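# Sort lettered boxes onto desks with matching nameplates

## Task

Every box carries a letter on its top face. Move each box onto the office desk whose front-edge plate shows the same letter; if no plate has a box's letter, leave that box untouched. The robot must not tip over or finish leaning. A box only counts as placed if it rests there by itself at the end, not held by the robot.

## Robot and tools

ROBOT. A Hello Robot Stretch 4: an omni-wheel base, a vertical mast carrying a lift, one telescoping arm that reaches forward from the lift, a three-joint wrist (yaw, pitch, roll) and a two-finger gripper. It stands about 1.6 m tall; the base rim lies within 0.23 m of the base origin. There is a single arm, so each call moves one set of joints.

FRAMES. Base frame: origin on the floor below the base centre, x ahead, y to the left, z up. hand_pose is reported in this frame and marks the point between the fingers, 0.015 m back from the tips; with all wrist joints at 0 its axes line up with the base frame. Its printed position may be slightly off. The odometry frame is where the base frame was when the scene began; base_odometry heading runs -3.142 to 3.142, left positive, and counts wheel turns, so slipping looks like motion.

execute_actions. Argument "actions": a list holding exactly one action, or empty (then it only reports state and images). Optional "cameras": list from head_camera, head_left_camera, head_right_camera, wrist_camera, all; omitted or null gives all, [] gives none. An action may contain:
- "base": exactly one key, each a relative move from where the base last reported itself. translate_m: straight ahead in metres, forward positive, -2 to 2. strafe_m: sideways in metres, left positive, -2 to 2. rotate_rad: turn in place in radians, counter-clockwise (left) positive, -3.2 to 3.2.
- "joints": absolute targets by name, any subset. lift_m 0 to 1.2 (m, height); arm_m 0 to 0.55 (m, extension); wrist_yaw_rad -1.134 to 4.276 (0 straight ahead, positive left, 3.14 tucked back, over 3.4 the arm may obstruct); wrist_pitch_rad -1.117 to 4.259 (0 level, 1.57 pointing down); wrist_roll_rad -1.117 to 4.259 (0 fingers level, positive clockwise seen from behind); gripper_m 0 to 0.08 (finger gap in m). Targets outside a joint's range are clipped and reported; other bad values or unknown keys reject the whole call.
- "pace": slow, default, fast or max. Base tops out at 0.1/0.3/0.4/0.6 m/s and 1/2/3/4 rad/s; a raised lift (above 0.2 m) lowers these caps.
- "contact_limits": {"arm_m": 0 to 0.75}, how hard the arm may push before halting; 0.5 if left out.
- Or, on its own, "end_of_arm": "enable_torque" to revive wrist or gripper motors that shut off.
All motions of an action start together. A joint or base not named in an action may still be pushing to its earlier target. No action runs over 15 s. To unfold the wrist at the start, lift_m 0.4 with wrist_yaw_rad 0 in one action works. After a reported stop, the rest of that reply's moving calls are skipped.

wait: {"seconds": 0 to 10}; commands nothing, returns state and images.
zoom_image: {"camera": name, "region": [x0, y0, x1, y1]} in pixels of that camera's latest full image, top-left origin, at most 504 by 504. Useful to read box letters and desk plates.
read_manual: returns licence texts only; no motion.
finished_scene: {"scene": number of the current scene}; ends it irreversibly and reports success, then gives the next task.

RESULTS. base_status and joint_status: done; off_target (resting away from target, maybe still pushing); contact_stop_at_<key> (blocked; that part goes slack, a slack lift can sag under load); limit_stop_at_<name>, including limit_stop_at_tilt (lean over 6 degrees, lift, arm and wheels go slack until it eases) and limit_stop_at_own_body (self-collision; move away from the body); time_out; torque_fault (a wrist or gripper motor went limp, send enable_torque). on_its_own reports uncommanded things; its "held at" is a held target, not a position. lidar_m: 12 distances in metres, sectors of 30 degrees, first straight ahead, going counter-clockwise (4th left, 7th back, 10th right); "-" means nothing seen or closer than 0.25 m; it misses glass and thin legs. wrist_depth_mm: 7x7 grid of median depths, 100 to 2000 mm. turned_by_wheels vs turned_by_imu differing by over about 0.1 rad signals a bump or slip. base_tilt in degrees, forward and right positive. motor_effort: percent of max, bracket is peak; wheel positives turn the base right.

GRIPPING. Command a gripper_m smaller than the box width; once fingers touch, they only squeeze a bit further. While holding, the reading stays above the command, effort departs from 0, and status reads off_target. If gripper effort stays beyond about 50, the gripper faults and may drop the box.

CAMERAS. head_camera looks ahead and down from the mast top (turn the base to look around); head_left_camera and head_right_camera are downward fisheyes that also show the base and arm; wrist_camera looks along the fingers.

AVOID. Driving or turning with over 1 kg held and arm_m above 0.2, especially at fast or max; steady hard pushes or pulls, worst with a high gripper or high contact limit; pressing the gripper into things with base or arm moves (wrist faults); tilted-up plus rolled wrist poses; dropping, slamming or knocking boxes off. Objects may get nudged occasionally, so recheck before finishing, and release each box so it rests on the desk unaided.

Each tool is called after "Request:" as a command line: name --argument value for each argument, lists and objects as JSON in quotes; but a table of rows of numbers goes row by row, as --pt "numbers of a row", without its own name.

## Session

Request:
execute_actions --actions '[{"joints":{"lift_m":0.4,"wrist_yaw_rad":0}}]' --cameras '["head_camera","head_left_camera","head_right_camera"]'

Scene clock: 2.47 s.
base_odometry: x=+0.000 y=+0.000 heading=+0.000 (m, m, rad; odometry frame)
turned_by_wheels: +0.000 (rad since the last result)
turned_by_imu: -0.001 (rad since the last result)
base_tilt: forward=+0.4 right=+0.4 (deg)
lidar_m: 0.90 0.97 1.48 2.13 1.01 0.81 0.81 0.86 0.80 0.79 0.86 0.91
base_status: not commanded
joint_positions: lift_m=+0.400 arm_m=-0.002 wrist_yaw_rad=+0.000 wrist_pitch_rad=+0.020 wrist_roll_rad=-0.007 gripper_m=+0.040
joint_status: all done
motor_effort: lift_m=+24(27) arm_m=-1(1) wrist_yaw_rad=-2(6) wrist_pitch_rad=-6(6) wrist_roll_rad=+0(0) gripper_m=+0(1) wheel_0=+0(0) wheel_1=+0(0) wheel_2=+0(0) (%)
hand_pose: x=+0.3817 y=-0.0873 z=+0.5737 quat_wxyz=(+1.000, -0.003, +0.010, +0.000) (m; base frame)
wrist_depth_mm: 759 732 707 676 654 627 615 / 759 732 707 683 661 640 615 / 768 732 707 683 661 640 621 / 768 732 715 699 668 647 627 / 778 741 723 691 668 647 627 / 788 759 135 691 156 640 634 / - - - 699 - - 627
pictures: head_camera, head_left_camera, head_right_camera
Images, in order (width x height): head_camera 420x560, head_left_camera 420x672, head_right_camera 420x672.

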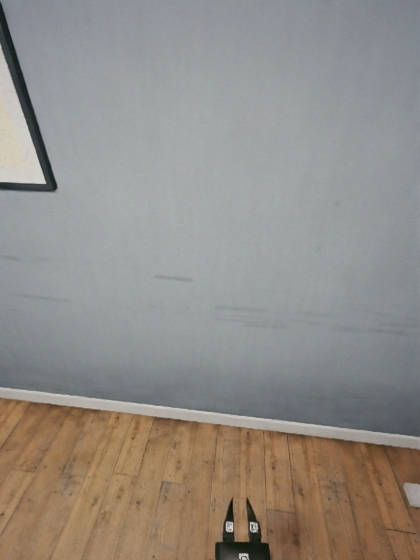

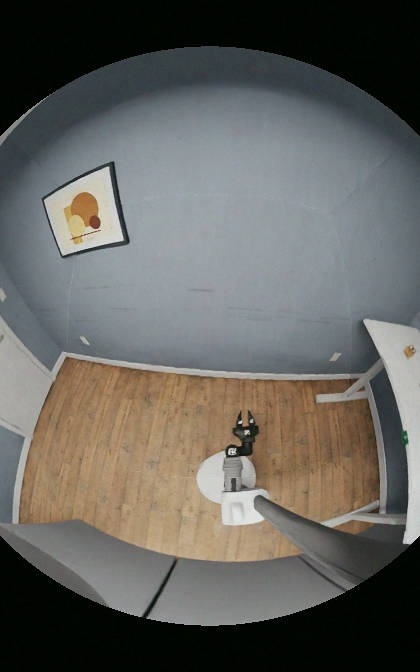

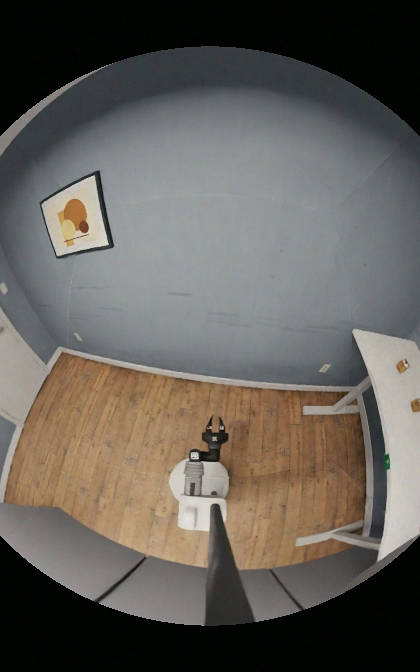

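This looks like a similar layout: a desk with boxes right beside me on the right, and a partition behind. I'll turn to read the boxes first.

Request:
execute_actions --actions '[{"base":{"rotate_rad":-1.61}}]' --cameras '["head_camera"]'

Scene clock: 6.80 s.
base_odometry: x=+0.000 y=+0.000 heading=-1.610 (m, m, rad; odometry frame)
turned_by_wheels: -1.610 (rad since the last result)
turned_by_imu: -1.575 (rad since the last result)
base_tilt: forward=+0.4 right=+0.3 (deg)
lidar_m: 0.79 0.86 0.93 0.90 0.98 1.40 2.14 1.06 0.81 0.78 0.84 0.81
base_status: done
joint_positions: lift_m=+0.400 arm_m=-0.002 wrist_yaw_rad=+0.000 wrist_pitch_rad=+0.020 wrist_roll_rad=-0.007 gripper_m=+0.040
joint_status: not commanded
motor_effort: lift_m=+22(23) arm_m=-1(1) wrist_yaw_rad=-1(3) wrist_pitch_rad=-8(6) wrist_roll_rad=-1(0) gripper_m=-1(1) wheel_0=+0(5) wheel_1=+0(6) wheel_2=-1(7) (%)
hand_pose: x=+0.3817 y=-0.0874 z=+0.5738 quat_wxyz=(+1.000, -0.003, +0.010, +0.000) (m; base frame)
wrist_depth_mm: 759 741 750 750 732 691 691 / 1025 1025 1025 1160 976 917 831 / 1098 1397 1366 1336 1281 1281 866 / 1118 1464 1397 1366 1336 1281 891 / 1118 1430 1397 1366 1308 1281 891 / 1160 1464 135 1366 156 1281 991 / - - - 1336 - - 1118
pictures: head_camera
Images, in order (width x height): head_camera 420x560.

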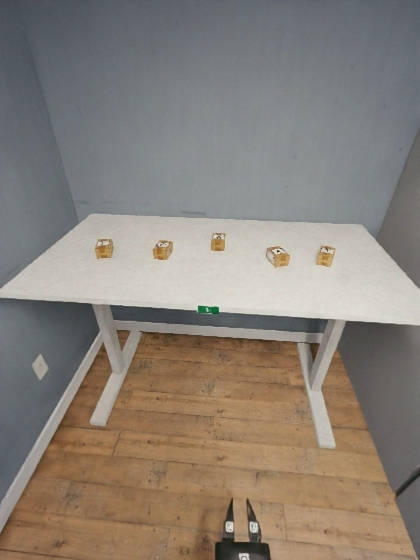

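Request:
zoom_image --camera "head_camera" --region '[80, 225, 360, 325]'

Region (80, 225, 360, 325) of head_camera's 420x560 image, scaled by 1.800, with more detail than that image has; it fills the top 180 rows of this view, and the rest is white.

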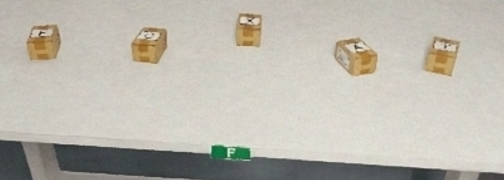

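The letters are too small to read from here, so I'll move closer.

Request:
execute_actions --actions '[{"base":{"translate_m":0.3}}]' --cameras '["head_camera","head_left_camera"]'

Scene clock: 15.37 s.
base_odometry: x=-0.012 y=-0.300 heading=-1.610 (m, m, rad; odometry frame)
turned_by_wheels: +0.000 (rad since the last result)
turned_by_imu: -0.003 (rad since the last result)
base_tilt: forward=+0.4 right=+0.3 (deg)
lidar_m: 0.49 0.55 0.80 0.88 0.95 1.37 2.44 1.08 0.83 0.80 0.68 0.51
base_status: done
joint_positions: lift_m=+0.400 arm_m=-0.002 wrist_yaw_rad=+0.000 wrist_pitch_rad=+0.020 wrist_roll_rad=-0.007 gripper_m=+0.040
joint_status: not commanded
motor_effort: lift_m=+22(23) arm_m=-1(1) wrist_yaw_rad=-1(0) wrist_pitch_rad=-7(4) wrist_roll_rad=+0(0) gripper_m=+0(1) wheel_0=+0(5) wheel_1=+0(4) wheel_2=+1(9) (%)
hand_pose: x=+0.3817 y=-0.0874 z=+0.5738 quat_wxyz=(+1.000, -0.003, +0.010, +0.000) (m; base frame)
wrist_depth_mm: 661 654 654 654 634 603 597 / 1098 1098 1060 1025 1008 991 960 / 1138 1118 1078 1042 1025 991 976 / 1138 1118 1078 1060 1042 1008 976 / 1138 1138 1078 1060 1025 1008 976 / 1138 1138 135 1078 156 1008 1008 / - - - 1060 - - 991
pictures: head_camera, head_left_camera
Images, in order (width x height): head_camera 420x560, head_left_camera 420x672.

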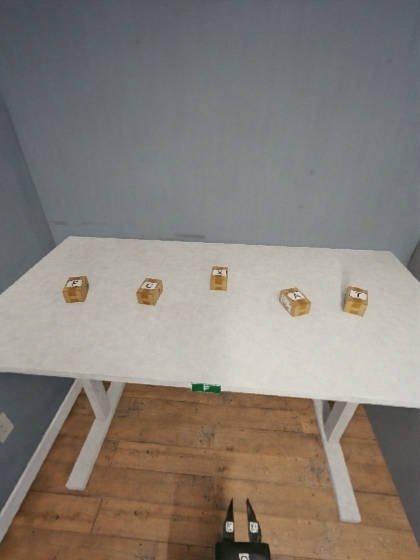

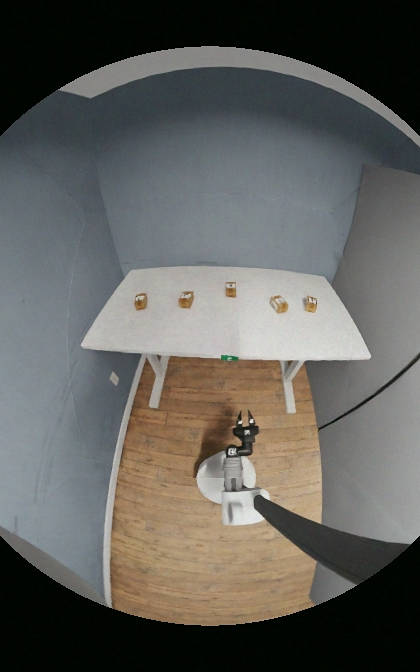

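Request:
zoom_image --camera "head_camera" --region '[50, 255, 390, 325]'

Region (50, 255, 390, 325) of head_camera's 420x560 image, scaled by 1.482, with more detail than that image has; it fills the top 104 rows of this view, and the rest is white.

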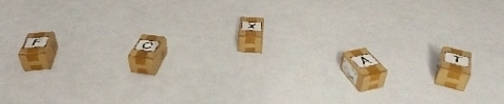

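The letters look like F, C, K, A, T, but two of them are uncertain and this scene's other plates may differ. Moving a box that matches no plate would be a mistake, so I'll read the other desks' plates first. The layout is mirrored, with the partition on the other side. I'll turn around and drive up the corridor.

Request:
execute_actions --actions '[{"base":{"rotate_rad":3.2},"pace":"fast"}]' --cameras '[]'

Request:
execute_actions --actions '[{"base":{"translate_m":1.9},"pace":"fast"}]' --cameras '["head_left_camera"]'

Scene clock: 23.30 s.
base_odometry: x=-0.012 y=-0.300 heading=+1.590 (m, m, rad; odometry frame)
turned_by_wheels: +3.200 (rad since the last result)
turned_by_imu: +3.125 (rad since the last result)
base_tilt: forward=+0.4 right=+0.3 (deg)
lidar_m: 2.42 1.05 0.82 0.82 0.67 0.51 0.51 0.55 0.86 0.88 0.96 1.42
base_status: done
joint_positions: lift_m=+0.400 arm_m=-0.002 wrist_yaw_rad=+0.000 wrist_pitch_rad=+0.020 wrist_roll_rad=-0.007 gripper_m=+0.040
joint_status: not commanded
motor_effort: lift_m=+20(22) arm_m=-1(1) wrist_yaw_rad=-2(3) wrist_pitch_rad=-8(7) wrist_roll_rad=+0(0) gripper_m=+0(0) wheel_0=+1(8) wheel_1=+2(7) wheel_2=+0(7) (%)
hand_pose: x=+0.3818 y=-0.0874 z=+0.5740 quat_wxyz=(+1.000, -0.003, +0.010, +0.000) (m; base frame)
wrist_depth_mm: 991 1336 - - - - 1618 / 1008 - - - - - 1618 / 1025 - - - - - 1618 / 1025 - - - - - 1576 / 1042 - - - - - 1537 / 1025 1336 135 1808 156 1863 1537 / - - - 1336 - - 1336
pictures: none
No camera images: the call's "cameras" was empty. Leave "cameras" out to get every camera's image.

Scene clock: 29.40 s.
base_odometry: x=-0.049 y=+1.600 heading=+1.590 (m, m, rad; odometry frame)
turned_by_wheels: +0.000 (rad since the last result)
turned_by_imu: -0.008 (rad since the last result)
base_tilt: forward=+0.4 right=+0.4 (deg)
lidar_m: 0.54 0.63 0.94 1.01 0.69 0.97 3.14 1.41 1.13 1.10 0.72 0.56
base_status: done
joint_positions: lift_m=+0.400 arm_m=-0.002 wrist_yaw_rad=+0.000 wrist_pitch_rad=+0.020 wrist_roll_rad=-0.007 gripper_m=+0.040
joint_status: not commanded
motor_effort: lift_m=+20(20) arm_m=-1(1) wrist_yaw_rad=-2(3) wrist_pitch_rad=-5(7) wrist_roll_rad=-1(0) gripper_m=+2(2) wheel_0=+1(6) wheel_1=+0(6) wheel_2=+0(13) (%)
hand_pose: x=+0.3818 y=-0.0874 z=+0.5740 quat_wxyz=(+1.000, -0.003, +0.010, +0.000) (m; base frame)
wrist_depth_mm: 387 370 327 325 314 303 296 / 389 373 329 329 317 304 296 / 389 375 330 330 319 307 298 / 392 377 332 330 320 307 300 / 394 382 336 332 320 310 301 / 402 387 135 334 156 309 303 / - - - 334 - - -
pictures: head_left_camera
Images, in order (width x height): head_left_camera 420x672.

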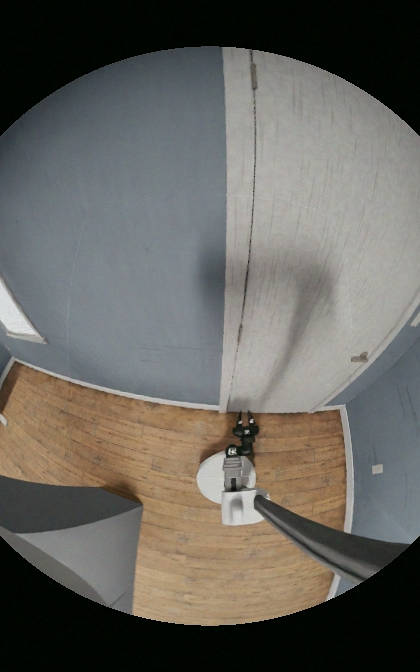

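The gap is on my left. The wrist depth slopes a little, which suggests I'm not quite square to the wall, so I'll turn left and check the alignment.

Request:
execute_actions --actions '[{"base":{"rotate_rad":1.5}}]' --cameras '["head_camera"]'

Scene clock: 33.03 s.
base_odometry: x=-0.049 y=+1.600 heading=+3.090 (m, m, rad; odometry frame)
turned_by_wheels: +1.500 (rad since the last result)
turned_by_imu: +1.464 (rad since the last result)
base_tilt: forward=+0.4 right=+0.3 (deg)
lidar_m: 2.70 0.70 0.88 2.40 1.57 1.16 1.12 0.77 0.58 0.53 0.61 0.84
base_status: done
joint_positions: lift_m=+0.400 arm_m=-0.002 wrist_yaw_rad=+0.000 wrist_pitch_rad=+0.020 wrist_roll_rad=-0.007 gripper_m=+0.040
joint_status: not commanded
motor_effort: lift_m=+20(20) arm_m=-1(1) wrist_yaw_rad=-1(2) wrist_pitch_rad=-9(8) wrist_roll_rad=+0(0) gripper_m=-2(1) wheel_0=+1(7) wheel_1=+1(5) wheel_2=+0(6) (%)
hand_pose: x=+0.3818 y=-0.0874 z=+0.5740 quat_wxyz=(+1.000, -0.003, +0.010, +0.000) (m; base frame)
wrist_depth_mm: 559 768 - - - 1255 831 / 559 788 - - - 1255 831 / 569 809 - - - 1281 842 / 574 809 - - - 1255 831 / 574 820 - - - 1255 820 / 580 759 135 1808 156 1118 809 / - - - 1336 - - 768
pictures: head_camera
Images, in order (width x height): head_camera 420x560.

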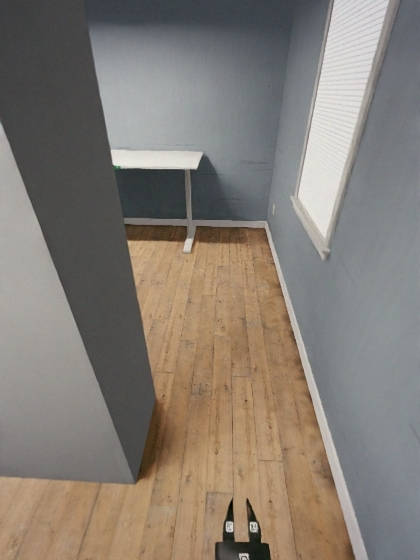

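I'm running parallel to the wall and roughly centred. I'll drive through to about 1.1 m from the desk ahead and read its plate.

Request:
execute_actions --actions '[{"base":{"translate_m":1.6},"pace":"fast"}]' --cameras '["head_camera","wrist_camera"]'

Scene clock: 42.80 s.
base_odometry: x=-1.647 y=+1.681 heading=+3.090 (m, m, rad; odometry frame)
turned_by_wheels: +0.000 (rad since the last result)
turned_by_imu: -0.008 (rad since the last result)
base_tilt: forward=+0.4 right=+0.4 (deg)
lidar_m: 1.24 1.30 1.82 1.85 0.73 0.60 2.24 0.87 0.65 0.59 0.62 0.87
base_status: done
joint_positions: lift_m=+0.400 arm_m=-0.002 wrist_yaw_rad=+0.000 wrist_pitch_rad=+0.020 wrist_roll_rad=-0.007 gripper_m=+0.040
joint_status: not commanded
motor_effort: lift_m=+20(20) arm_m=-1(1) wrist_yaw_rad=-2(2) wrist_pitch_rad=-8(4) wrist_roll_rad=-1(0) gripper_m=+0(0) wheel_0=-1(6) wheel_1=-2(5) wheel_2=+0(9) (%)
hand_pose: x=+0.3818 y=-0.0874 z=+0.5740 quat_wxyz=(+1.000, -0.003, +0.010, +0.000) (m; base frame)
wrist_depth_mm: 1863 1756 1756 1756 1708 1397 917 / 1336 1182 1308 1756 1708 1397 917 / 1863 1808 1808 1808 1708 1397 931 / 1921 1808 1808 1756 1708 1397 917 / 1863 1863 1863 1808 1756 1336 917 / 1618 1863 135 1808 156 1229 891 / - - - 1336 - - 854
pictures: head_camera, wrist_camera
Images, in order (width x height): head_camera 420x560, wrist_camera 616x392.

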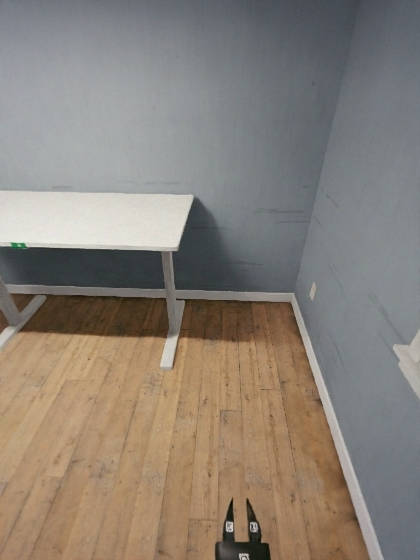

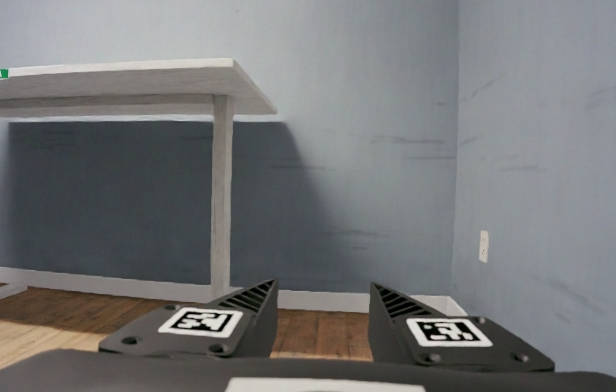

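The plate is right at the edge of the view. I'll strafe left about 0.9 m toward the desk centre and raise the wrist camera nearer to plate height.

Request:
execute_actions --actions '[{"base":{"strafe_m":0.9},"joints":{"lift_m":0.7}}]' --cameras '["wrist_camera","head_left_camera"]'

Scene clock: 48.60 s.
base_odometry: x=-1.693 y=+0.783 heading=+3.090 (m, m, rad; odometry frame)
turned_by_wheels: +0.000 (rad since the last result)
turned_by_imu: +0.001 (rad since the last result)
base_tilt: forward=+0.4 right=+0.4 (deg)
lidar_m: 1.25 1.32 1.49 1.43 0.69 0.50 0.49 0.51 0.74 1.48 1.57 1.27
base_status: done
joint_positions: lift_m=+0.700 arm_m=-0.002 wrist_yaw_rad=+0.000 wrist_pitch_rad=+0.020 wrist_roll_rad=-0.007 gripper_m=+0.040
joint_status: all done
motor_effort: lift_m=+23(25) arm_m=-1(1) wrist_yaw_rad=+0(1) wrist_pitch_rad=-8(6) wrist_roll_rad=+0(0) gripper_m=+1(2) wheel_0=+0(10) wheel_1=+0(7) wheel_2=+0(1) (%)
hand_pose: x=+0.3818 y=-0.0874 z=+0.8737 quat_wxyz=(+1.000, -0.003, +0.010, +0.000) (m; base frame)
wrist_depth_mm: 1863 1863 1863 1808 1756 1708 1708 / 1921 1863 1808 1808 1808 1756 1708 / 1921 1863 1863 1808 1808 1756 1756 / 1921 1863 1808 1808 1756 1756 1708 / 1983 1921 1863 1808 1808 1808 1756 / 1921 1921 135 1808 156 1756 1756 / - - - 1808 - - 1756
pictures: head_left_camera, wrist_camera
Images, in order (width x height): head_left_camera 420x672, wrist_camera 616x392.

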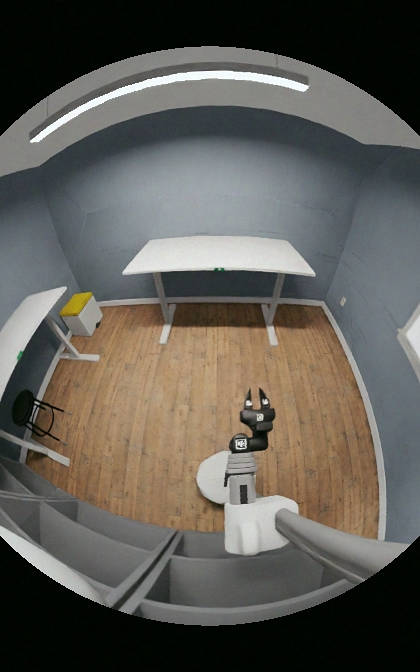

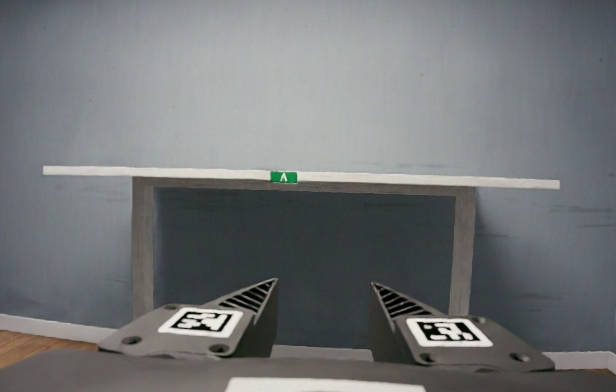

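This plate reads A, so checking first was worth it: the plates do differ from scene 1. Now the desk on the left.

Request:
execute_actions --actions '[{"base":{"rotate_rad":1.61}}]' --cameras '["wrist_camera","head_camera"]'

Scene clock: 52.47 s.
base_odometry: x=-1.693 y=+0.783 heading=-1.583 (m, m, rad; odometry frame)
turned_by_wheels: +1.610 (rad since the last result)
turned_by_imu: +1.572 (rad since the last result)
base_tilt: forward=+0.4 right=+0.3 (deg)
lidar_m: 1.41 0.66 0.49 0.47 0.51 0.78 1.54 1.60 1.27 1.24 1.35 1.44
base_status: done
joint_positions: lift_m=+0.700 arm_m=-0.002 wrist_yaw_rad=+0.000 wrist_pitch_rad=+0.020 wrist_roll_rad=-0.007 gripper_m=+0.040
joint_status: not commanded
motor_effort: lift_m=+23(23) arm_m=-1(1) wrist_yaw_rad=-1(2) wrist_pitch_rad=-7(7) wrist_roll_rad=+0(0) gripper_m=-1(1) wheel_0=+1(6) wheel_1=-1(7) wheel_2=+1(8) (%)
hand_pose: x=+0.3818 y=-0.0874 z=+0.8737 quat_wxyz=(+1.000, -0.003, +0.010, +0.000) (m; base frame)
wrist_depth_mm: 1042 1042 1983 1921 1921 1863 1808 / 1060 1042 1983 1921 1863 1808 1808 / 1060 1042 1983 1983 1863 1863 1808 / 1078 1042 - 1618 1921 1863 1756 / 1078 1060 - 1983 1983 1863 1863 / 1025 1042 135 1921 156 1808 1863 / - - - 1537 - - 1808
pictures: head_camera, wrist_camera
Images, in order (width x height): head_camera 420x560, wrist_camera 616x392.

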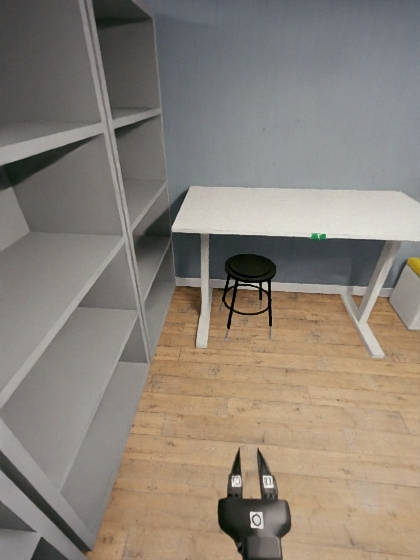

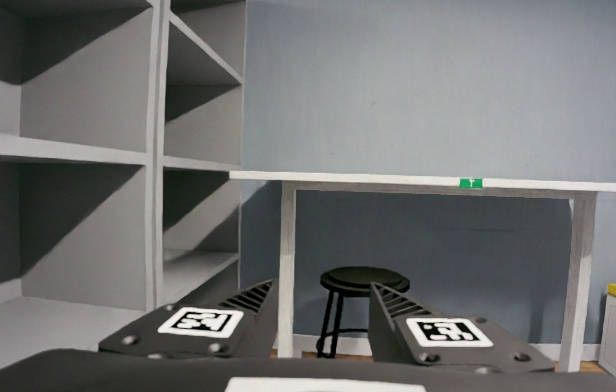

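Request:
zoom_image --camera "wrist_camera" --region '[430, 160, 510, 205]'

Region (430, 160, 510, 205) of wrist_camera's 616x392 image, scaled by 6.300; it fills the top 284 rows of this view, and the rest is white.

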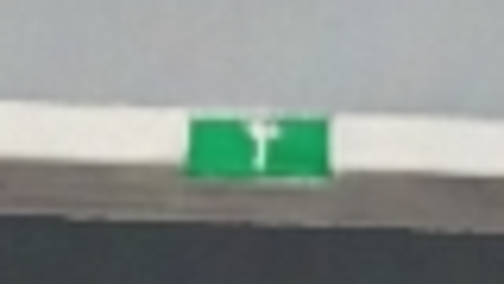

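This plate looks like a T, and I'll confirm it up close later. So the plates are F, A and T. F stays put, A and T need to move, and C and K match no plate.

From the earlier head-camera view, F's desk top is at about 0.96 m. T sits about 1.345 m and A about 1.14 m from the corridor's far wall, both roughly 0.29 m behind the desk edge. I'll head back and stop level with T.

Request:
execute_actions --actions '[{"base":{"rotate_rad":1.61},"joints":{"wrist_pitch_rad":1.57,"wrist_yaw_rad":1.57,"wrist_roll_rad":1.57,"gripper_m":0.08}}]' --cameras '[]'

Request:
execute_actions --actions '[{"base":{"strafe_m":0.95}}]' --cameras '["head_camera"]'

Scene clock: 64.40 s.
base_odometry: x=-1.693 y=+0.783 heading=+0.027 (m, m, rad; odometry frame)
turned_by_wheels: +1.610 (rad since the last result)
turned_by_imu: +1.571 (rad since the last result)
base_tilt: forward=+0.4 right=+0.3 (deg)
lidar_m: 0.48 0.52 1.56 1.51 1.66 1.28 1.28 1.36 1.43 1.37 0.61 0.49
base_status: done
joint_positions: lift_m=+0.700 arm_m=-0.002 wrist_yaw_rad=+1.570 wrist_pitch_rad=+1.569 wrist_roll_rad=+1.569 gripper_m=+0.080
joint_status: all done
motor_effort: lift_m=+23(23) arm_m=-1(1) wrist_yaw_rad=-1(8) wrist_pitch_rad=+3(6) wrist_roll_rad=+2(8) gripper_m=+2(3) wheel_0=-1(6) wheel_1=+1(4) wheel_2=+1(5) (%)
hand_pose: x=+0.2566 y=+0.0002 z=+0.6652 quat_wxyz=(+0.707, +0.000, +0.707, +0.001) (m; base frame)
wrist_depth_mm: 661 732 732 723 707 699 574 / 831 820 809 750 715 707 580 / 842 831 820 809 788 778 768 / 842 831 820 809 788 778 768 / 854 831 820 647 788 788 778 / 854 831 149 597 591 466 778 / - - 377 609 591 - -
pictures: none
No camera images: the call's "cameras" was empty. Leave "cameras" out to get every camera's image.

Scene clock: 68.90 s.
base_odometry: x=-1.719 y=+1.732 heading=+0.027 (m, m, rad; odometry frame)
turned_by_wheels: +0.000 (rad since the last result)
turned_by_imu: +0.002 (rad since the last result)
base_tilt: forward=+0.4 right=+0.3 (deg)
lidar_m: 1.67 0.75 0.55 0.55 0.60 0.92 1.18 1.25 1.95 1.66 0.76 0.69
base_status: done
joint_positions: lift_m=+0.700 arm_m=-0.002 wrist_yaw_rad=+1.570 wrist_pitch_rad=+1.570 wrist_roll_rad=+1.569 gripper_m=+0.080
joint_status: not commanded
motor_effort: lift_m=+22(23) arm_m=-1(2) wrist_yaw_rad=-1(0) wrist_pitch_rad=+1(3) wrist_roll_rad=+1(1) gripper_m=+2(1) wheel_0=+1(8) wheel_1=-1(7) wheel_2=+0(3) (%)
hand_pose: x=+0.2566 y=+0.0001 z=+0.6653 quat_wxyz=(+0.707, +0.000, +0.707, +0.001) (m; base frame)
wrist_depth_mm: 683 809 809 798 788 768 676 / 699 820 809 798 798 778 768 / 723 831 809 798 788 788 778 / 750 831 820 798 798 788 778 / 759 831 820 654 798 788 778 / 741 842 149 603 591 466 778 / - - 377 603 591 - -
pictures: head_camera
Images, in order (width x height): head_camera 420x560.

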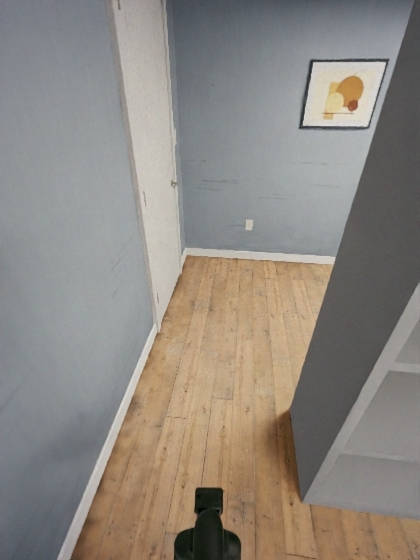

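Request:
execute_actions --actions '[{"base":{"strafe_m":0.07}}]' --cameras '[]'

Request:
execute_actions --actions '[{"base":{"translate_m":1.375}}]' --cameras '[]'

Request:
execute_actions --actions '[{"base":{"rotate_rad":-1.61}}]' --cameras '["head_camera"]'

Scene clock: 72.43 s.
base_odometry: x=-1.721 y=+1.802 heading=+0.027 (m, m, rad; odometry frame)
turned_by_wheels: +0.000 (rad since the last result)
turned_by_imu: -0.001 (rad since the last result)
base_tilt: forward=+0.4 right=+0.3 (deg)
lidar_m: 1.45 0.66 0.49 0.48 0.53 0.82 1.21 1.25 1.92 1.69 0.77 0.73
base_status: done
joint_positions: lift_m=+0.700 arm_m=-0.002 wrist_yaw_rad=+1.570 wrist_pitch_rad=+1.570 wrist_roll_rad=+1.569 gripper_m=+0.080
joint_status: not commanded
motor_effort: lift_m=+22(22) arm_m=-1(1) wrist_yaw_rad=-1(0) wrist_pitch_rad=+3(2) wrist_roll_rad=+2(1) gripper_m=-1(1) wheel_0=+1(7) wheel_1=+0(8) wheel_2=+1(1) (%)
hand_pose: x=+0.2566 y=+0.0001 z=+0.6653 quat_wxyz=(+0.707, +0.000, +0.707, +0.001) (m; base frame)
wrist_depth_mm: 603 798 809 798 788 768 768 / 621 809 809 798 788 778 768 / 640 820 820 788 788 778 768 / 654 820 820 820 798 788 778 / 676 842 820 647 798 798 768 / 654 842 149 597 597 466 778 / - - 377 597 597 - -
pictures: none
No camera images: the call's "cameras" was empty. Leave "cameras" out to get every camera's image.

Scene clock: 78.50 s.
base_odometry: x=-0.346 y=+1.840 heading=+0.027 (m, m, rad; odometry frame)
turned_by_wheels: +0.000 (rad since the last result)
turned_by_imu: -0.007 (rad since the last result)
base_tilt: forward=+0.5 right=+0.3 (deg)
lidar_m: 0.90 0.45 0.36 0.36 0.41 0.59 3.02 0.72 0.64 1.89 1.78 1.43
base_status: done
joint_positions: lift_m=+0.700 arm_m=-0.002 wrist_yaw_rad=+1.570 wrist_pitch_rad=+1.570 wrist_roll_rad=+1.569 gripper_m=+0.080
joint_status: not commanded
motor_effort: lift_m=+22(22) arm_m=-2(2) wrist_yaw_rad=-1(1) wrist_pitch_rad=+4(4) wrist_roll_rad=+2(1) gripper_m=+1(1) wheel_0=-1(4) wheel_1=-1(4) wheel_2=+1(5) (%)
hand_pose: x=+0.2566 y=+0.0001 z=+0.6653 quat_wxyz=(+0.707, +0.000, +0.707, +0.001) (m; base frame)
wrist_depth_mm: 407 559 809 798 778 768 759 / 415 580 809 798 788 778 759 / 430 609 809 809 788 778 768 / 430 615 809 809 788 788 768 / 477 691 820 647 798 788 778 / 462 609 149 609 591 466 778 / - - 375 609 597 - -
pictures: none
No camera images: the call's "cameras" was empty. Leave "cameras" out to get every camera's image.

Scene clock: 80.57 s.
base_odometry: x=-0.346 y=+1.840 heading=-1.583 (m, m, rad; odometry frame)
turned_by_wheels: -1.610 (rad since the last result)
turned_by_imu: -1.573 (rad since the last result)
base_tilt: forward=+0.4 right=+0.4 (deg)
lidar_m: 1.58 1.91 1.44 1.00 0.48 0.37 0.37 0.40 0.57 1.91 0.76 0.64
base_status: done
joint_positions: lift_m=+0.700 arm_m=-0.002 wrist_yaw_rad=+1.570 wrist_pitch_rad=+1.570 wrist_roll_rad=+1.569 gripper_m=+0.080
joint_status: not commanded
motor_effort: lift_m=+22(23) arm_m=-2(2) wrist_yaw_rad=+0(0) wrist_pitch_rad=+3(5) wrist_roll_rad=+2(1) gripper_m=+0(0) wheel_0=+1(7) wheel_1=+0(7) wheel_2=-1(5) (%)
hand_pose: x=+0.2566 y=+0.0001 z=+0.6653 quat_wxyz=(+0.707, +0.000, +0.707, +0.000) (m; base frame)
wrist_depth_mm: 842 820 809 788 778 768 585 / 842 820 809 798 788 778 759 / 831 842 809 798 788 778 768 / 842 831 820 809 788 778 768 / 842 842 820 654 798 788 778 / 854 842 149 603 591 462 788 / - - 377 603 597 - -
pictures: head_camera
Images, in order (width x height): head_camera 420x560.

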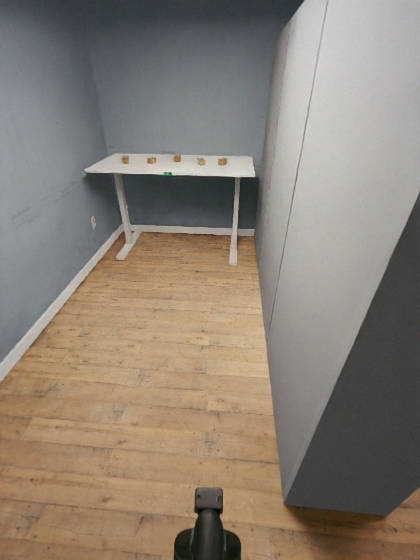

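I've drifted a little toward the door wall, but I'm clear of everything. I'll drive 1.6 m down the corridor, raise the lift on the way, and re-check alignment.

Request:
execute_actions --actions '[{"base":{"translate_m":1.6}}]' --cameras '["head_camera"]'

Scene clock: 90.33 s.
base_odometry: x=-0.365 y=+0.240 heading=-1.583 (m, m, rad; odometry frame)
turned_by_wheels: +0.000 (rad since the last result)
turned_by_imu: -0.009 (rad since the last result)
base_tilt: forward=+0.5 right=+0.3 (deg)
lidar_m: 0.97 1.07 1.32 1.31 1.39 2.01 1.95 0.53 0.39 0.37 0.41 0.62
base_status: done
joint_positions: lift_m=+0.700 arm_m=-0.002 wrist_yaw_rad=+1.570 wrist_pitch_rad=+1.570 wrist_roll_rad=+1.569 gripper_m=+0.080
joint_status: not commanded
motor_effort: lift_m=+23(22) arm_m=-2(2) wrist_yaw_rad=+0(1) wrist_pitch_rad=+4(2) wrist_roll_rad=+1(1) gripper_m=+1(0) wheel_0=+0(5) wheel_1=-1(4) wheel_2=+2(10) (%)
hand_pose: x=+0.2566 y=+0.0001 z=+0.6653 quat_wxyz=(+0.707, +0.000, +0.707, +0.000) (m; base frame)
wrist_depth_mm: 831 820 798 798 778 778 707 / 831 820 809 798 788 768 707 / 842 820 820 809 798 778 707 / 842 831 820 809 798 788 683 / 842 831 831 647 798 788 676 / 854 842 149 597 597 455 640 / - - 375 609 591 - -
pictures: head_camera
Images, in order (width x height): head_camera 420x560.

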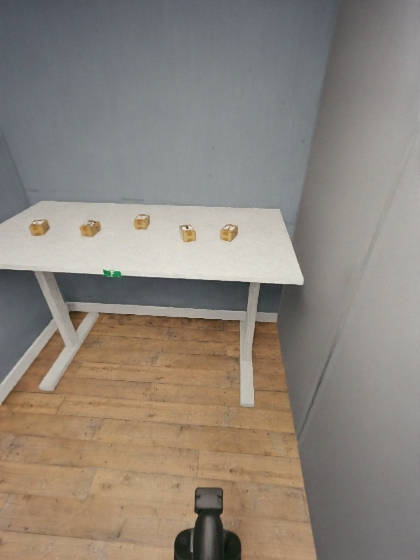

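The left wall is at 1.31 m, which puts T about 8 cm to my right. I'll raise the lift above the desk top, approach until the edge is 0.42 m away, and reach over, then fine-tune with the wrist camera.

Request:
execute_actions --actions '[{"joints":{"lift_m":1.15}}]' --cameras '[]'

Request:
execute_actions --actions '[{"base":{"translate_m":0.55}}]' --cameras '[]'

Request:
execute_actions --actions '[{"joints":{"arm_m":0.45},"contact_limits":{"arm_m":0.15}}]' --cameras '["wrist_camera"]'

Scene clock: 97.77 s.
base_odometry: x=-0.365 y=+0.240 heading=-1.583 (m, m, rad; odometry frame)
turned_by_wheels: +0.000 (rad since the last result)
turned_by_imu: -0.002 (rad since the last result)
base_tilt: forward=+0.4 right=+0.3 (deg)
lidar_m: 0.99 1.05 1.35 1.32 1.39 2.02 1.96 0.55 0.39 0.38 0.42 0.60
base_status: not commanded
joint_positions: lift_m=+1.150 arm_m=-0.002 wrist_yaw_rad=+1.570 wrist_pitch_rad=+1.570 wrist_roll_rad=+1.569 gripper_m=+0.080
joint_status: all done
motor_effort: lift_m=+23(23) arm_m=-2(2) wrist_yaw_rad=-1(1) wrist_pitch_rad=+3(4) wrist_roll_rad=+2(1) gripper_m=+0(0) wheel_0=+0(0) wheel_1=-1(1) wheel_2=+2(2) (%)
hand_pose: x=+0.2566 y=+0.0001 z=+1.1152 quat_wxyz=(+0.707, +0.000, +0.707, +0.000) (m; base frame)
wrist_depth_mm: 1281 1255 1255 1229 1205 1078 715 / 1308 1281 1255 1229 1205 1078 707 / 1308 1281 1281 1255 1229 1042 699 / 1308 1308 1281 1255 1229 1025 683 / 1308 1308 1255 1060 1229 991 668 / 1336 1281 149 1042 1042 452 634 / - - 723 1060 1042 - -
pictures: none
No camera images: the call's "cameras" was empty. Leave "cameras" out to get every camera's image.

Scene clock: 101.10 s.
base_odometry: x=-0.371 y=-0.310 heading=-1.583 (m, m, rad; odometry frame)
turned_by_wheels: +0.000 (rad since the last result)
turned_by_imu: -0.003 (rad since the last result)
base_tilt: forward=+0.4 right=+0.3 (deg)
lidar_m: 0.44 0.49 0.70 1.27 1.37 1.95 1.40 0.58 0.44 0.41 0.45 0.45
base_status: done
joint_positions: lift_m=+1.150 arm_m=-0.002 wrist_yaw_rad=+1.570 wrist_pitch_rad=+1.570 wrist_roll_rad=+1.569 gripper_m=+0.080
joint_status: not commanded
motor_effort: lift_m=+23(23) arm_m=-2(2) wrist_yaw_rad=-1(1) wrist_pitch_rad=+0(1) wrist_roll_rad=+1(2) gripper_m=+0(2) wheel_0=-1(4) wheel_1=+0(6) wheel_2=+1(12) (%)
hand_pose: x=+0.2566 y=+0.0001 z=+1.1152 quat_wxyz=(+0.707, +0.000, +0.707, +0.000) (m; base frame)
wrist_depth_mm: 1281 1281 1229 1229 1182 314 307 / 1308 1281 1255 1229 1229 1160 759 / 1308 1255 1281 1255 1229 1138 750 / 1308 1281 1255 1255 1229 1118 768 / 1336 1281 1281 1060 1229 1078 723 / 1336 1308 149 1042 1042 484 691 / - - 715 1078 1042 - -
pictures: none
No camera images: the call's "cameras" was empty. Leave "cameras" out to get every camera's image.

Scene clock: 103.50 s.
base_odometry: x=-0.371 y=-0.310 heading=-1.583 (m, m, rad; odometry frame)
turned_by_wheels: +0.000 (rad since the last result)
turned_by_imu: -0.001 (rad since the last result)
base_tilt: forward=+0.5 right=+0.3 (deg)
lidar_m: 0.44 0.48 0.73 1.27 1.38 1.95 1.39 0.57 0.43 0.42 0.45 0.45
base_status: not commanded
joint_positions: lift_m=+1.150 arm_m=+0.449 wrist_yaw_rad=+1.570 wrist_pitch_rad=+1.570 wrist_roll_rad=+1.569 gripper_m=+0.080
joint_status: all done
motor_effort: lift_m=+23(23) arm_m=+7(12) wrist_yaw_rad=-1(1) wrist_pitch_rad=+4(1) wrist_roll_rad=+1(2) gripper_m=+1(0) wheel_0=-1(1) wheel_1=+0(1) wheel_2=+1(1) (%)
contact_limits: arm_m 0.15
hand_pose: x=+0.7072 y=+0.0001 z=+1.1152 quat_wxyz=(+0.707, +0.000, +0.707, +0.000) (m; base frame)
wrist_depth_mm: 315 312 307 303 298 294 290 / 319 314 307 304 300 293 291 / 320 264 307 306 301 250 293 / 322 317 310 307 303 297 294 / 325 319 315 310 304 300 297 / 325 319 149 310 307 223 300 / - - 230 314 309 - -
pictures: wrist_camera
Images, in order (width x height): wrist_camera 616x392.

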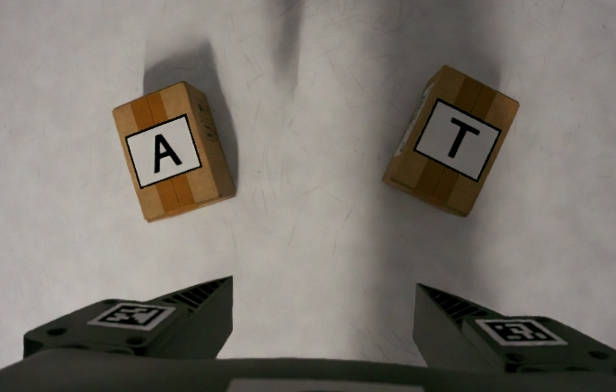

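Letters A and T are both confirmed. From the image, T is about 8.4 cm to the right, 9.5 cm further on, and rotated about -0.4 rad. A full strafe would bring the base too close to the partition. Instead I'll set wrist yaw to 0.4, which shifts the hand 8 cm right, set roll to 0.8 to match the angle, creep forward 0.06 m, and extend the arm to 0.534.

Request:
execute_actions --actions '[{"base":{"translate_m":0.06},"joints":{"wrist_yaw_rad":0.4,"wrist_roll_rad":0.8,"arm_m":0.534},"pace":"slow"}]' --cameras '["wrist_camera"]'

Scene clock: 111.93 s.
base_odometry: x=-0.372 y=-0.370 heading=-1.582 (m, m, rad; odometry frame)
turned_by_wheels: +0.000 (rad since the last result)
turned_by_imu: -0.002 (rad since the last result)
base_tilt: forward=+0.5 right=+0.3 (deg)
lidar_m: 0.37 0.40 0.62 1.27 1.37 1.94 1.43 0.57 0.43 0.42 0.47 0.39
base_status: done
joint_positions: lift_m=+1.150 arm_m=+0.533 wrist_yaw_rad=+0.400 wrist_pitch_rad=+1.570 wrist_roll_rad=+0.801 gripper_m=+0.080
joint_status: all done
motor_effort: lift_m=+24(23) arm_m=+7(10) wrist_yaw_rad=-1(9) wrist_pitch_rad=+6(2) wrist_roll_rad=-1(3) gripper_m=+0(1) wheel_0=+1(4) wheel_1=+2(5) wheel_2=+0(6) (%)
hand_pose: x=+0.7379 y=-0.0804 z=+1.1152 quat_wxyz=(+0.693, +0.141, +0.693, -0.140) (m; base frame)
wrist_depth_mm: 317 314 309 304 301 296 294 / 319 315 310 306 301 297 294 / 322 315 310 307 303 298 297 / 322 317 314 309 303 301 297 / 322 317 315 259 304 303 298 / 324 319 149 260 259 224 300 / - - 230 312 307 - -
pictures: wrist_camera
Images, in order (width x height): wrist_camera 616x392.

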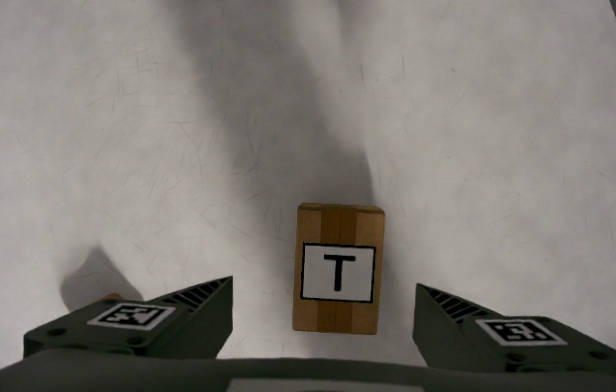

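The gripper is aligned with the box and only about 9 mm off-centre. I'll trim yaw and roll by -0.09, lower 0.14 m so the surface goes from 0.31 m to 0.17 m below the camera, as on the earlier picks, and grip.

Request:
execute_actions --actions '[{"joints":{"wrist_yaw_rad":0.31,"wrist_roll_rad":0.71},"pace":"slow"}]' --cameras '[]'

Request:
execute_actions --actions '[{"joints":{"lift_m":1.01},"pace":"slow"}]' --cameras '[]'

Request:
execute_actions --actions '[{"joints":{"gripper_m":0.03}}]' --cameras '["wrist_camera"]'

Scene clock: 116.67 s.
base_odometry: x=-0.372 y=-0.370 heading=-1.582 (m, m, rad; odometry frame)
turned_by_wheels: +0.000 (rad since the last result)
turned_by_imu: -0.001 (rad since the last result)
base_tilt: forward=+0.4 right=+0.3 (deg)
lidar_m: 0.37 0.41 0.60 1.28 1.37 1.94 1.42 0.59 0.43 0.42 0.46 0.38
base_status: not commanded
joint_positions: lift_m=+1.150 arm_m=+0.533 wrist_yaw_rad=+0.310 wrist_pitch_rad=+1.570 wrist_roll_rad=+0.711 gripper_m=+0.080
joint_status: all done
motor_effort: lift_m=+24(23) arm_m=+6(7) wrist_yaw_rad=-3(1) wrist_pitch_rad=+1(0) wrist_roll_rad=-2(1) gripper_m=-1(0) wheel_0=+1(1) wheel_1=+2(2) wheel_2=+0(0) (%)
hand_pose: x=+0.7306 y=-0.0832 z=+1.1152 quat_wxyz=(+0.693, +0.141, +0.693, -0.140) (m; base frame)
wrist_depth_mm: 317 314 309 306 301 297 294 / 320 315 310 306 303 298 294 / 322 315 312 307 303 300 297 / 320 317 314 309 304 301 297 / 324 320 314 259 304 301 298 / 325 317 149 262 307 223 300 / - - 229 312 307 - -
pictures: none
No camera images: the call's "cameras" was empty. Leave "cameras" out to get every camera's image.

Scene clock: 118.63 s.
base_odometry: x=-0.372 y=-0.370 heading=-1.582 (m, m, rad; odometry frame)
turned_by_wheels: +0.000 (rad since the last result)
turned_by_imu: -0.001 (rad since the last result)
base_tilt: forward=+0.4 right=+0.3 (deg)
lidar_m: 0.38 0.44 0.60 1.27 1.36 1.94 1.37 0.59 0.43 0.42 0.45 0.39
base_status: not commanded
joint_positions: lift_m=+1.010 arm_m=+0.533 wrist_yaw_rad=+0.310 wrist_pitch_rad=+1.570 wrist_roll_rad=+0.711 gripper_m=+0.080
joint_status: all done
motor_effort: lift_m=+14(16) arm_m=+7(7) wrist_yaw_rad=-2(3) wrist_pitch_rad=+5(2) wrist_roll_rad=-2(2) gripper_m=+1(1) wheel_0=+1(1) wheel_1=+2(2) wheel_2=+0(0) (%)
hand_pose: x=+0.7306 y=-0.0832 z=+0.9759 quat_wxyz=(+0.693, +0.141, +0.693, -0.140) (m; base frame)
wrist_depth_mm: 175 173 170 168 166 163 - / 175 173 171 168 166 164 163 / 176 174 171 169 167 164 163 / 177 175 172 169 167 165 164 / 178 175 172 120 119 166 164 / 178 175 128 121 119 155 - / - - 122 121 120 - -
pictures: none
No camera images: the call's "cameras" was empty. Leave "cameras" out to get every camera's image.

Scene clock: 119.63 s.
base_odometry: x=-0.372 y=-0.370 heading=-1.582 (m, m, rad; odometry frame)
turned_by_wheels: +0.000 (rad since the last result)
turned_by_imu: +0.000 (rad since the last result)
base_tilt: forward=+0.4 right=+0.3 (deg)
lidar_m: 0.38 0.44 0.57 1.25 1.36 1.95 1.38 0.59 0.44 0.41 0.45 0.39
base_status: not commanded
joint_positions: lift_m=+1.010 arm_m=+0.533 wrist_yaw_rad=+0.310 wrist_pitch_rad=+1.570 wrist_roll_rad=+0.711 gripper_m=+0.059
joint_status: gripper_m off_target (ended at +0.059, target +0.030)
on_its_own: gripper_m is held at +0.053, not at your +0.030, by its contact guard: the fingers met something
motor_effort: lift_m=+14(14) arm_m=+7(7) wrist_yaw_rad=-3(3) wrist_pitch_rad=+2(3) wrist_roll_rad=-2(2) gripper_m=-42(44) wheel_0=+1(1) wheel_1=+2(2) wheel_2=+0(0) (%)
hand_pose: x=+0.7306 y=-0.0832 z=+0.9759 quat_wxyz=(+0.693, +0.141, +0.693, -0.140) (m; base frame)
wrist_depth_mm: 175 172 170 168 166 163 - / 175 173 171 168 166 164 162 / 176 174 171 169 167 165 163 / 177 175 172 169 167 166 164 / 178 175 173 120 119 166 164 / 179 175 122 120 119 166 165 / - - - 121 119 - -
pictures: wrist_camera
Images, in order (width x height): wrist_camera 616x392.

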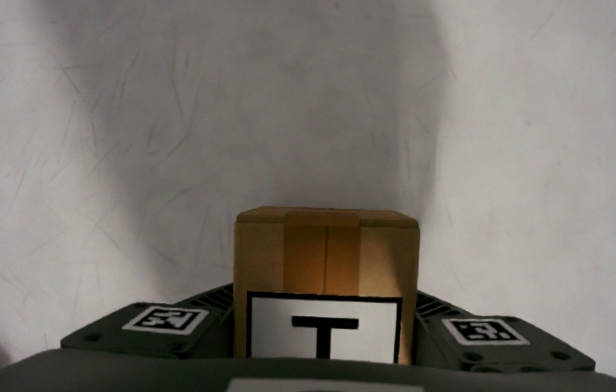

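T is gripped. I'll lift, retract, reverse up the corridor to 0.5 m from the door wall, and turn into the gap. Because the layout is mirrored, it's a right turn this time.

Request:
execute_actions --actions '[{"joints":{"lift_m":1.15},"pace":"slow"}]' --cameras '[]'

Request:
execute_actions --actions '[{"joints":{"arm_m":0.0}}]' --cameras '[]'

Request:
execute_actions --actions '[{"base":{"translate_m":-2.0}}]' --cameras '[]'

Request:
execute_actions --actions '[{"base":{"rotate_rad":-1.61},"pace":"slow"}]' --cameras '["head_camera"]'

Scene clock: 126.47 s.
base_odometry: x=-0.372 y=-0.370 heading=-1.582 (m, m, rad; odometry frame)
turned_by_wheels: +0.000 (rad since the last result)
turned_by_imu: -0.002 (rad since the last result)
base_tilt: forward=+0.4 right=+0.3 (deg)
lidar_m: 0.39 0.41 0.62 1.26 1.37 1.93 1.43 0.59 0.44 0.42 0.44 0.38
base_status: not commanded
joint_positions: lift_m=+1.150 arm_m=+0.533 wrist_yaw_rad=+0.310 wrist_pitch_rad=+1.570 wrist_roll_rad=+0.711 gripper_m=+0.059
joint_status: all done
on_its_own: gripper_m is held at +0.053, not at your +0.030, by its contact guard: the fingers met something
motor_effort: lift_m=+24(24) arm_m=+7(7) wrist_yaw_rad=-2(2) wrist_pitch_rad=-1(2) wrist_roll_rad=-2(2) gripper_m=-42(42) wheel_0=+1(1) wheel_1=+2(2) wheel_2=+0(0) (%)
hand_pose: x=+0.7306 y=-0.0832 z=+1.1151 quat_wxyz=(+0.693, +0.141, +0.693, -0.140) (m; base frame)
wrist_depth_mm: 317 312 309 306 301 297 294 / 319 314 309 306 301 298 294 / 320 317 310 307 303 300 296 / 320 317 312 307 304 300 297 / 322 319 314 120 119 301 298 / 324 317 122 121 119 301 300 / - - - 121 120 - -
pictures: none
No camera images: the call's "cameras" was empty. Leave "cameras" out to get every camera's image.

Scene clock: 129.10 s.
base_odometry: x=-0.372 y=-0.370 heading=-1.582 (m, m, rad; odometry frame)
turned_by_wheels: +0.000 (rad since the last result)
turned_by_imu: -0.001 (rad since the last result)
base_tilt: forward=+0.4 right=+0.3 (deg)
lidar_m: 0.40 0.44 0.62 1.28 1.38 1.96 1.40 0.58 0.44 0.43 0.46 0.40
base_status: not commanded
joint_positions: lift_m=+1.150 arm_m=+0.001 wrist_yaw_rad=+0.310 wrist_pitch_rad=+1.570 wrist_roll_rad=+0.710 gripper_m=+0.059
joint_status: all done
on_its_own: gripper_m is held at +0.053, not at your +0.030, by its contact guard: the fingers met something
motor_effort: lift_m=+24(24) arm_m=-7(5) wrist_yaw_rad=-1(3) wrist_pitch_rad=+0(1) wrist_roll_rad=-1(2) gripper_m=-41(42) wheel_0=+1(1) wheel_1=+2(2) wheel_2=+0(0) (%)
hand_pose: x=+0.1988 y=-0.0832 z=+1.1151 quat_wxyz=(+0.693, +0.141, +0.693, -0.141) (m; base frame)
wrist_depth_mm: 319 315 310 759 1138 654 496 / 320 319 1255 1229 1205 732 517 / 1308 1281 1229 1255 1229 854 591 / 1308 1308 1281 1255 1255 917 609 / 1308 1281 1281 120 119 1042 654 / 1336 1308 122 120 119 960 715 / - - - 121 119 - -
pictures: none
No camera images: the call's "cameras" was empty. Leave "cameras" out to get every camera's image.

Scene clock: 137.27 s.
base_odometry: x=-0.349 y=+1.630 heading=-1.582 (m, m, rad; odometry frame)
turned_by_wheels: +0.000 (rad since the last result)
turned_by_imu: +0.002 (rad since the last result)
base_tilt: forward=+0.4 right=+0.4 (deg)
lidar_m: 1.64 1.88 1.45 1.40 0.78 0.60 0.59 0.63 0.90 2.55 0.46 0.47
base_status: done
joint_positions: lift_m=+1.150 arm_m=+0.001 wrist_yaw_rad=+0.310 wrist_pitch_rad=+1.570 wrist_roll_rad=+0.710 gripper_m=+0.059
joint_status: not commanded
on_its_own: gripper_m is held at +0.053, not at your +0.030, by its contact guard: the fingers met something
motor_effort: lift_m=+24(24) arm_m=-7(7) wrist_yaw_rad=-1(1) wrist_pitch_rad=+1(0) wrist_roll_rad=-1(0) gripper_m=-41(42) wheel_0=+1(4) wheel_1=+0(2) wheel_2=-1(9) (%)
hand_pose: x=+0.1988 y=-0.0832 z=+1.1151 quat_wxyz=(+0.693, +0.141, +0.693, -0.141) (m; base frame)
wrist_depth_mm: 1281 1281 1255 1229 750 459 544 / 1308 1281 1255 1255 904 778 1182 / 1281 1281 1281 1255 1205 1205 1205 / 1308 1281 1255 1229 1229 1205 1229 / 1281 1281 1255 120 119 1255 1205 / 1308 1308 122 121 119 1229 1229 / - - - 121 119 - -
pictures: none
No camera images: the call's "cameras" was empty. Leave "cameras" out to get every camera's image.

Scene clock: 140.17 s.
base_odometry: x=-0.349 y=+1.630 heading=+3.091 (m, m, rad; odometry frame)
turned_by_wheels: -1.610 (rad since the last result)
turned_by_imu: -1.574 (rad since the last result)
base_tilt: forward=+0.5 right=+0.3 (deg)
lidar_m: 2.54 0.49 0.46 1.42 1.95 1.48 1.42 0.78 0.57 0.57 0.61 0.86
base_status: done
joint_positions: lift_m=+1.150 arm_m=+0.001 wrist_yaw_rad=+0.310 wrist_pitch_rad=+1.570 wrist_roll_rad=+0.710 gripper_m=+0.059
joint_status: not commanded
on_its_own: gripper_m is held at +0.053, not at your +0.030, by its contact guard: the fingers met something
motor_effort: lift_m=+24(24) arm_m=-7(7) wrist_yaw_rad=-1(0) wrist_pitch_rad=+1(1) wrist_roll_rad=-1(1) gripper_m=-41(40) wheel_0=+1(5) wheel_1=+1(3) wheel_2=+2(5) (%)
hand_pose: x=+0.1988 y=-0.0832 z=+1.1152 quat_wxyz=(+0.693, +0.141, +0.693, -0.141) (m; base frame)
wrist_depth_mm: 1308 1255 1255 1205 1229 904 668 / 741 1255 1255 1229 1229 1008 715 / 683 991 1255 1255 1229 1160 788 / 634 904 1255 1229 1229 1205 854 / 676 1281 1281 120 119 1229 931 / 1308 1281 122 120 119 1205 960 / - - - 121 120 - -
pictures: head_camera
Images, in order (width x height): head_camera 420x560.

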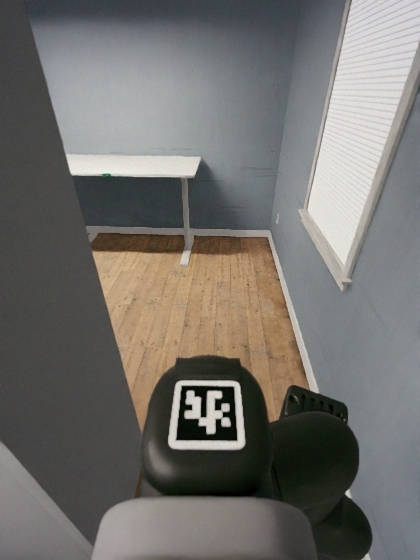

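The right wall is at 0.57 m, so I'll shift right 0.1 m to centre in the gap. Then I'll drive 1.5 m through and turn left toward desk T.

Request:
execute_actions --actions '[{"base":{"strafe_m":-0.1}}]' --cameras '[]'

Request:
execute_actions --actions '[{"base":{"translate_m":1.5}}]' --cameras '[]'

Request:
execute_actions --actions '[{"base":{"rotate_rad":1.61},"pace":"slow"}]' --cameras '[]'

Scene clock: 144.60 s.
base_odometry: x=-0.344 y=+1.730 heading=+3.091 (m, m, rad; odometry frame)
turned_by_wheels: +0.000 (rad since the last result)
turned_by_imu: -0.002 (rad since the last result)
base_tilt: forward=+0.4 right=+0.3 (deg)
lidar_m: 2.23 0.62 0.55 1.40 1.96 1.48 1.43 0.63 0.48 0.47 0.50 0.72
base_status: done
joint_positions: lift_m=+1.150 arm_m=+0.001 wrist_yaw_rad=+0.310 wrist_pitch_rad=+1.570 wrist_roll_rad=+0.710 gripper_m=+0.059
joint_status: not commanded
on_its_own: gripper_m is held at +0.053, not at your +0.030, by its contact guard: the fingers met something
motor_effort: lift_m=+24(24) arm_m=-7(7) wrist_yaw_rad=-1(1) wrist_pitch_rad=+0(2) wrist_roll_rad=-1(0) gripper_m=-39(41) wheel_0=+0(8) wheel_1=+2(7) wheel_2=+1(1) (%)
hand_pose: x=+0.1988 y=-0.0832 z=+1.1152 quat_wxyz=(+0.693, +0.141, +0.693, -0.141) (m; base frame)
wrist_depth_mm: 1308 1255 1229 1229 1205 723 535 / 931 1281 1229 1255 1205 809 574 / 831 1205 1255 1281 1229 917 627 / 778 1098 1281 1255 1229 1042 683 / 778 1308 1255 120 119 1138 759 / 1308 1281 122 121 119 1042 798 / - - - 121 120 - -
pictures: none
No camera images: the call's "cameras" was empty. Leave "cameras" out to get every camera's image.

Scene clock: 151.07 s.
base_odometry: x=-1.842 y=+1.805 heading=+3.091 (m, m, rad; odometry frame)
turned_by_wheels: +0.000 (rad since the last result)
turned_by_imu: -0.007 (rad since the last result)
base_tilt: forward=+0.4 right=+0.3 (deg)
lidar_m: 1.08 1.07 1.55 2.44 1.03 0.84 1.80 0.74 0.50 0.49 0.52 0.75
base_status: done
joint_positions: lift_m=+1.150 arm_m=+0.001 wrist_yaw_rad=+0.310 wrist_pitch_rad=+1.570 wrist_roll_rad=+0.710 gripper_m=+0.059
joint_status: not commanded
on_its_own: gripper_m is held at +0.053, not at your +0.030, by its contact guard: the fingers met something
motor_effort: lift_m=+23(24) arm_m=-6(7) wrist_yaw_rad=+0(1) wrist_pitch_rad=+2(0) wrist_roll_rad=-1(1) gripper_m=-42(43) wheel_0=-1(5) wheel_1=-1(4) wheel_2=+2(9) (%)
hand_pose: x=+0.1988 y=-0.0832 z=+1.1152 quat_wxyz=(+0.693, +0.141, +0.693, -0.140) (m; base frame)
wrist_depth_mm: 1281 1281 1229 1229 1205 820 609 / 1281 1281 1255 1255 1229 904 654 / 1308 1281 1281 1229 1229 1025 715 / 1308 1281 1255 1255 1229 1138 778 / 1308 1281 1281 120 119 1229 854 / 1308 1281 122 121 119 1205 946 / - - - 121 119 - -
pictures: none
No camera images: the call's "cameras" was empty. Leave "cameras" out to get every camera's image.

Scene clock: 153.97 s.
base_odometry: x=-1.842 y=+1.805 heading=-1.582 (m, m, rad; odometry frame)
turned_by_wheels: +1.610 (rad since the last result)
turned_by_imu: +1.571 (rad since the last result)
base_tilt: forward=+0.4 right=+0.3 (deg)
lidar_m: 2.29 0.96 0.84 1.73 0.72 0.52 0.51 0.54 0.84 1.07 1.08 1.61
base_status: done
joint_positions: lift_m=+1.150 arm_m=+0.001 wrist_yaw_rad=+0.310 wrist_pitch_rad=+1.570 wrist_roll_rad=+0.710 gripper_m=+0.059
joint_status: not commanded
on_its_own: gripper_m is held at +0.053, not at your +0.030, by its contact guard: the fingers met something
motor_effort: lift_m=+23(23) arm_m=-6(6) wrist_yaw_rad=-1(0) wrist_pitch_rad=+1(2) wrist_roll_rad=-1(1) gripper_m=-42(42) wheel_0=-1(5) wheel_1=-1(4) wheel_2=-1(7) (%)
hand_pose: x=+0.1988 y=-0.0832 z=+1.1152 quat_wxyz=(+0.693, +0.141, +0.693, -0.140) (m; base frame)
wrist_depth_mm: 1281 1255 1281 1229 1255 1205 1182 / 1281 1281 1255 1229 1205 1229 1182 / 1205 1281 1281 1255 1229 1205 1205 / 1229 1281 1255 1229 1229 1229 1205 / 1308 1281 1281 120 119 1229 1205 / 1308 1308 122 120 119 1229 1229 / - - - 121 120 - -
pictures: none
No camera images: the call's "cameras" was empty. Leave "cameras" out to get every camera's image.


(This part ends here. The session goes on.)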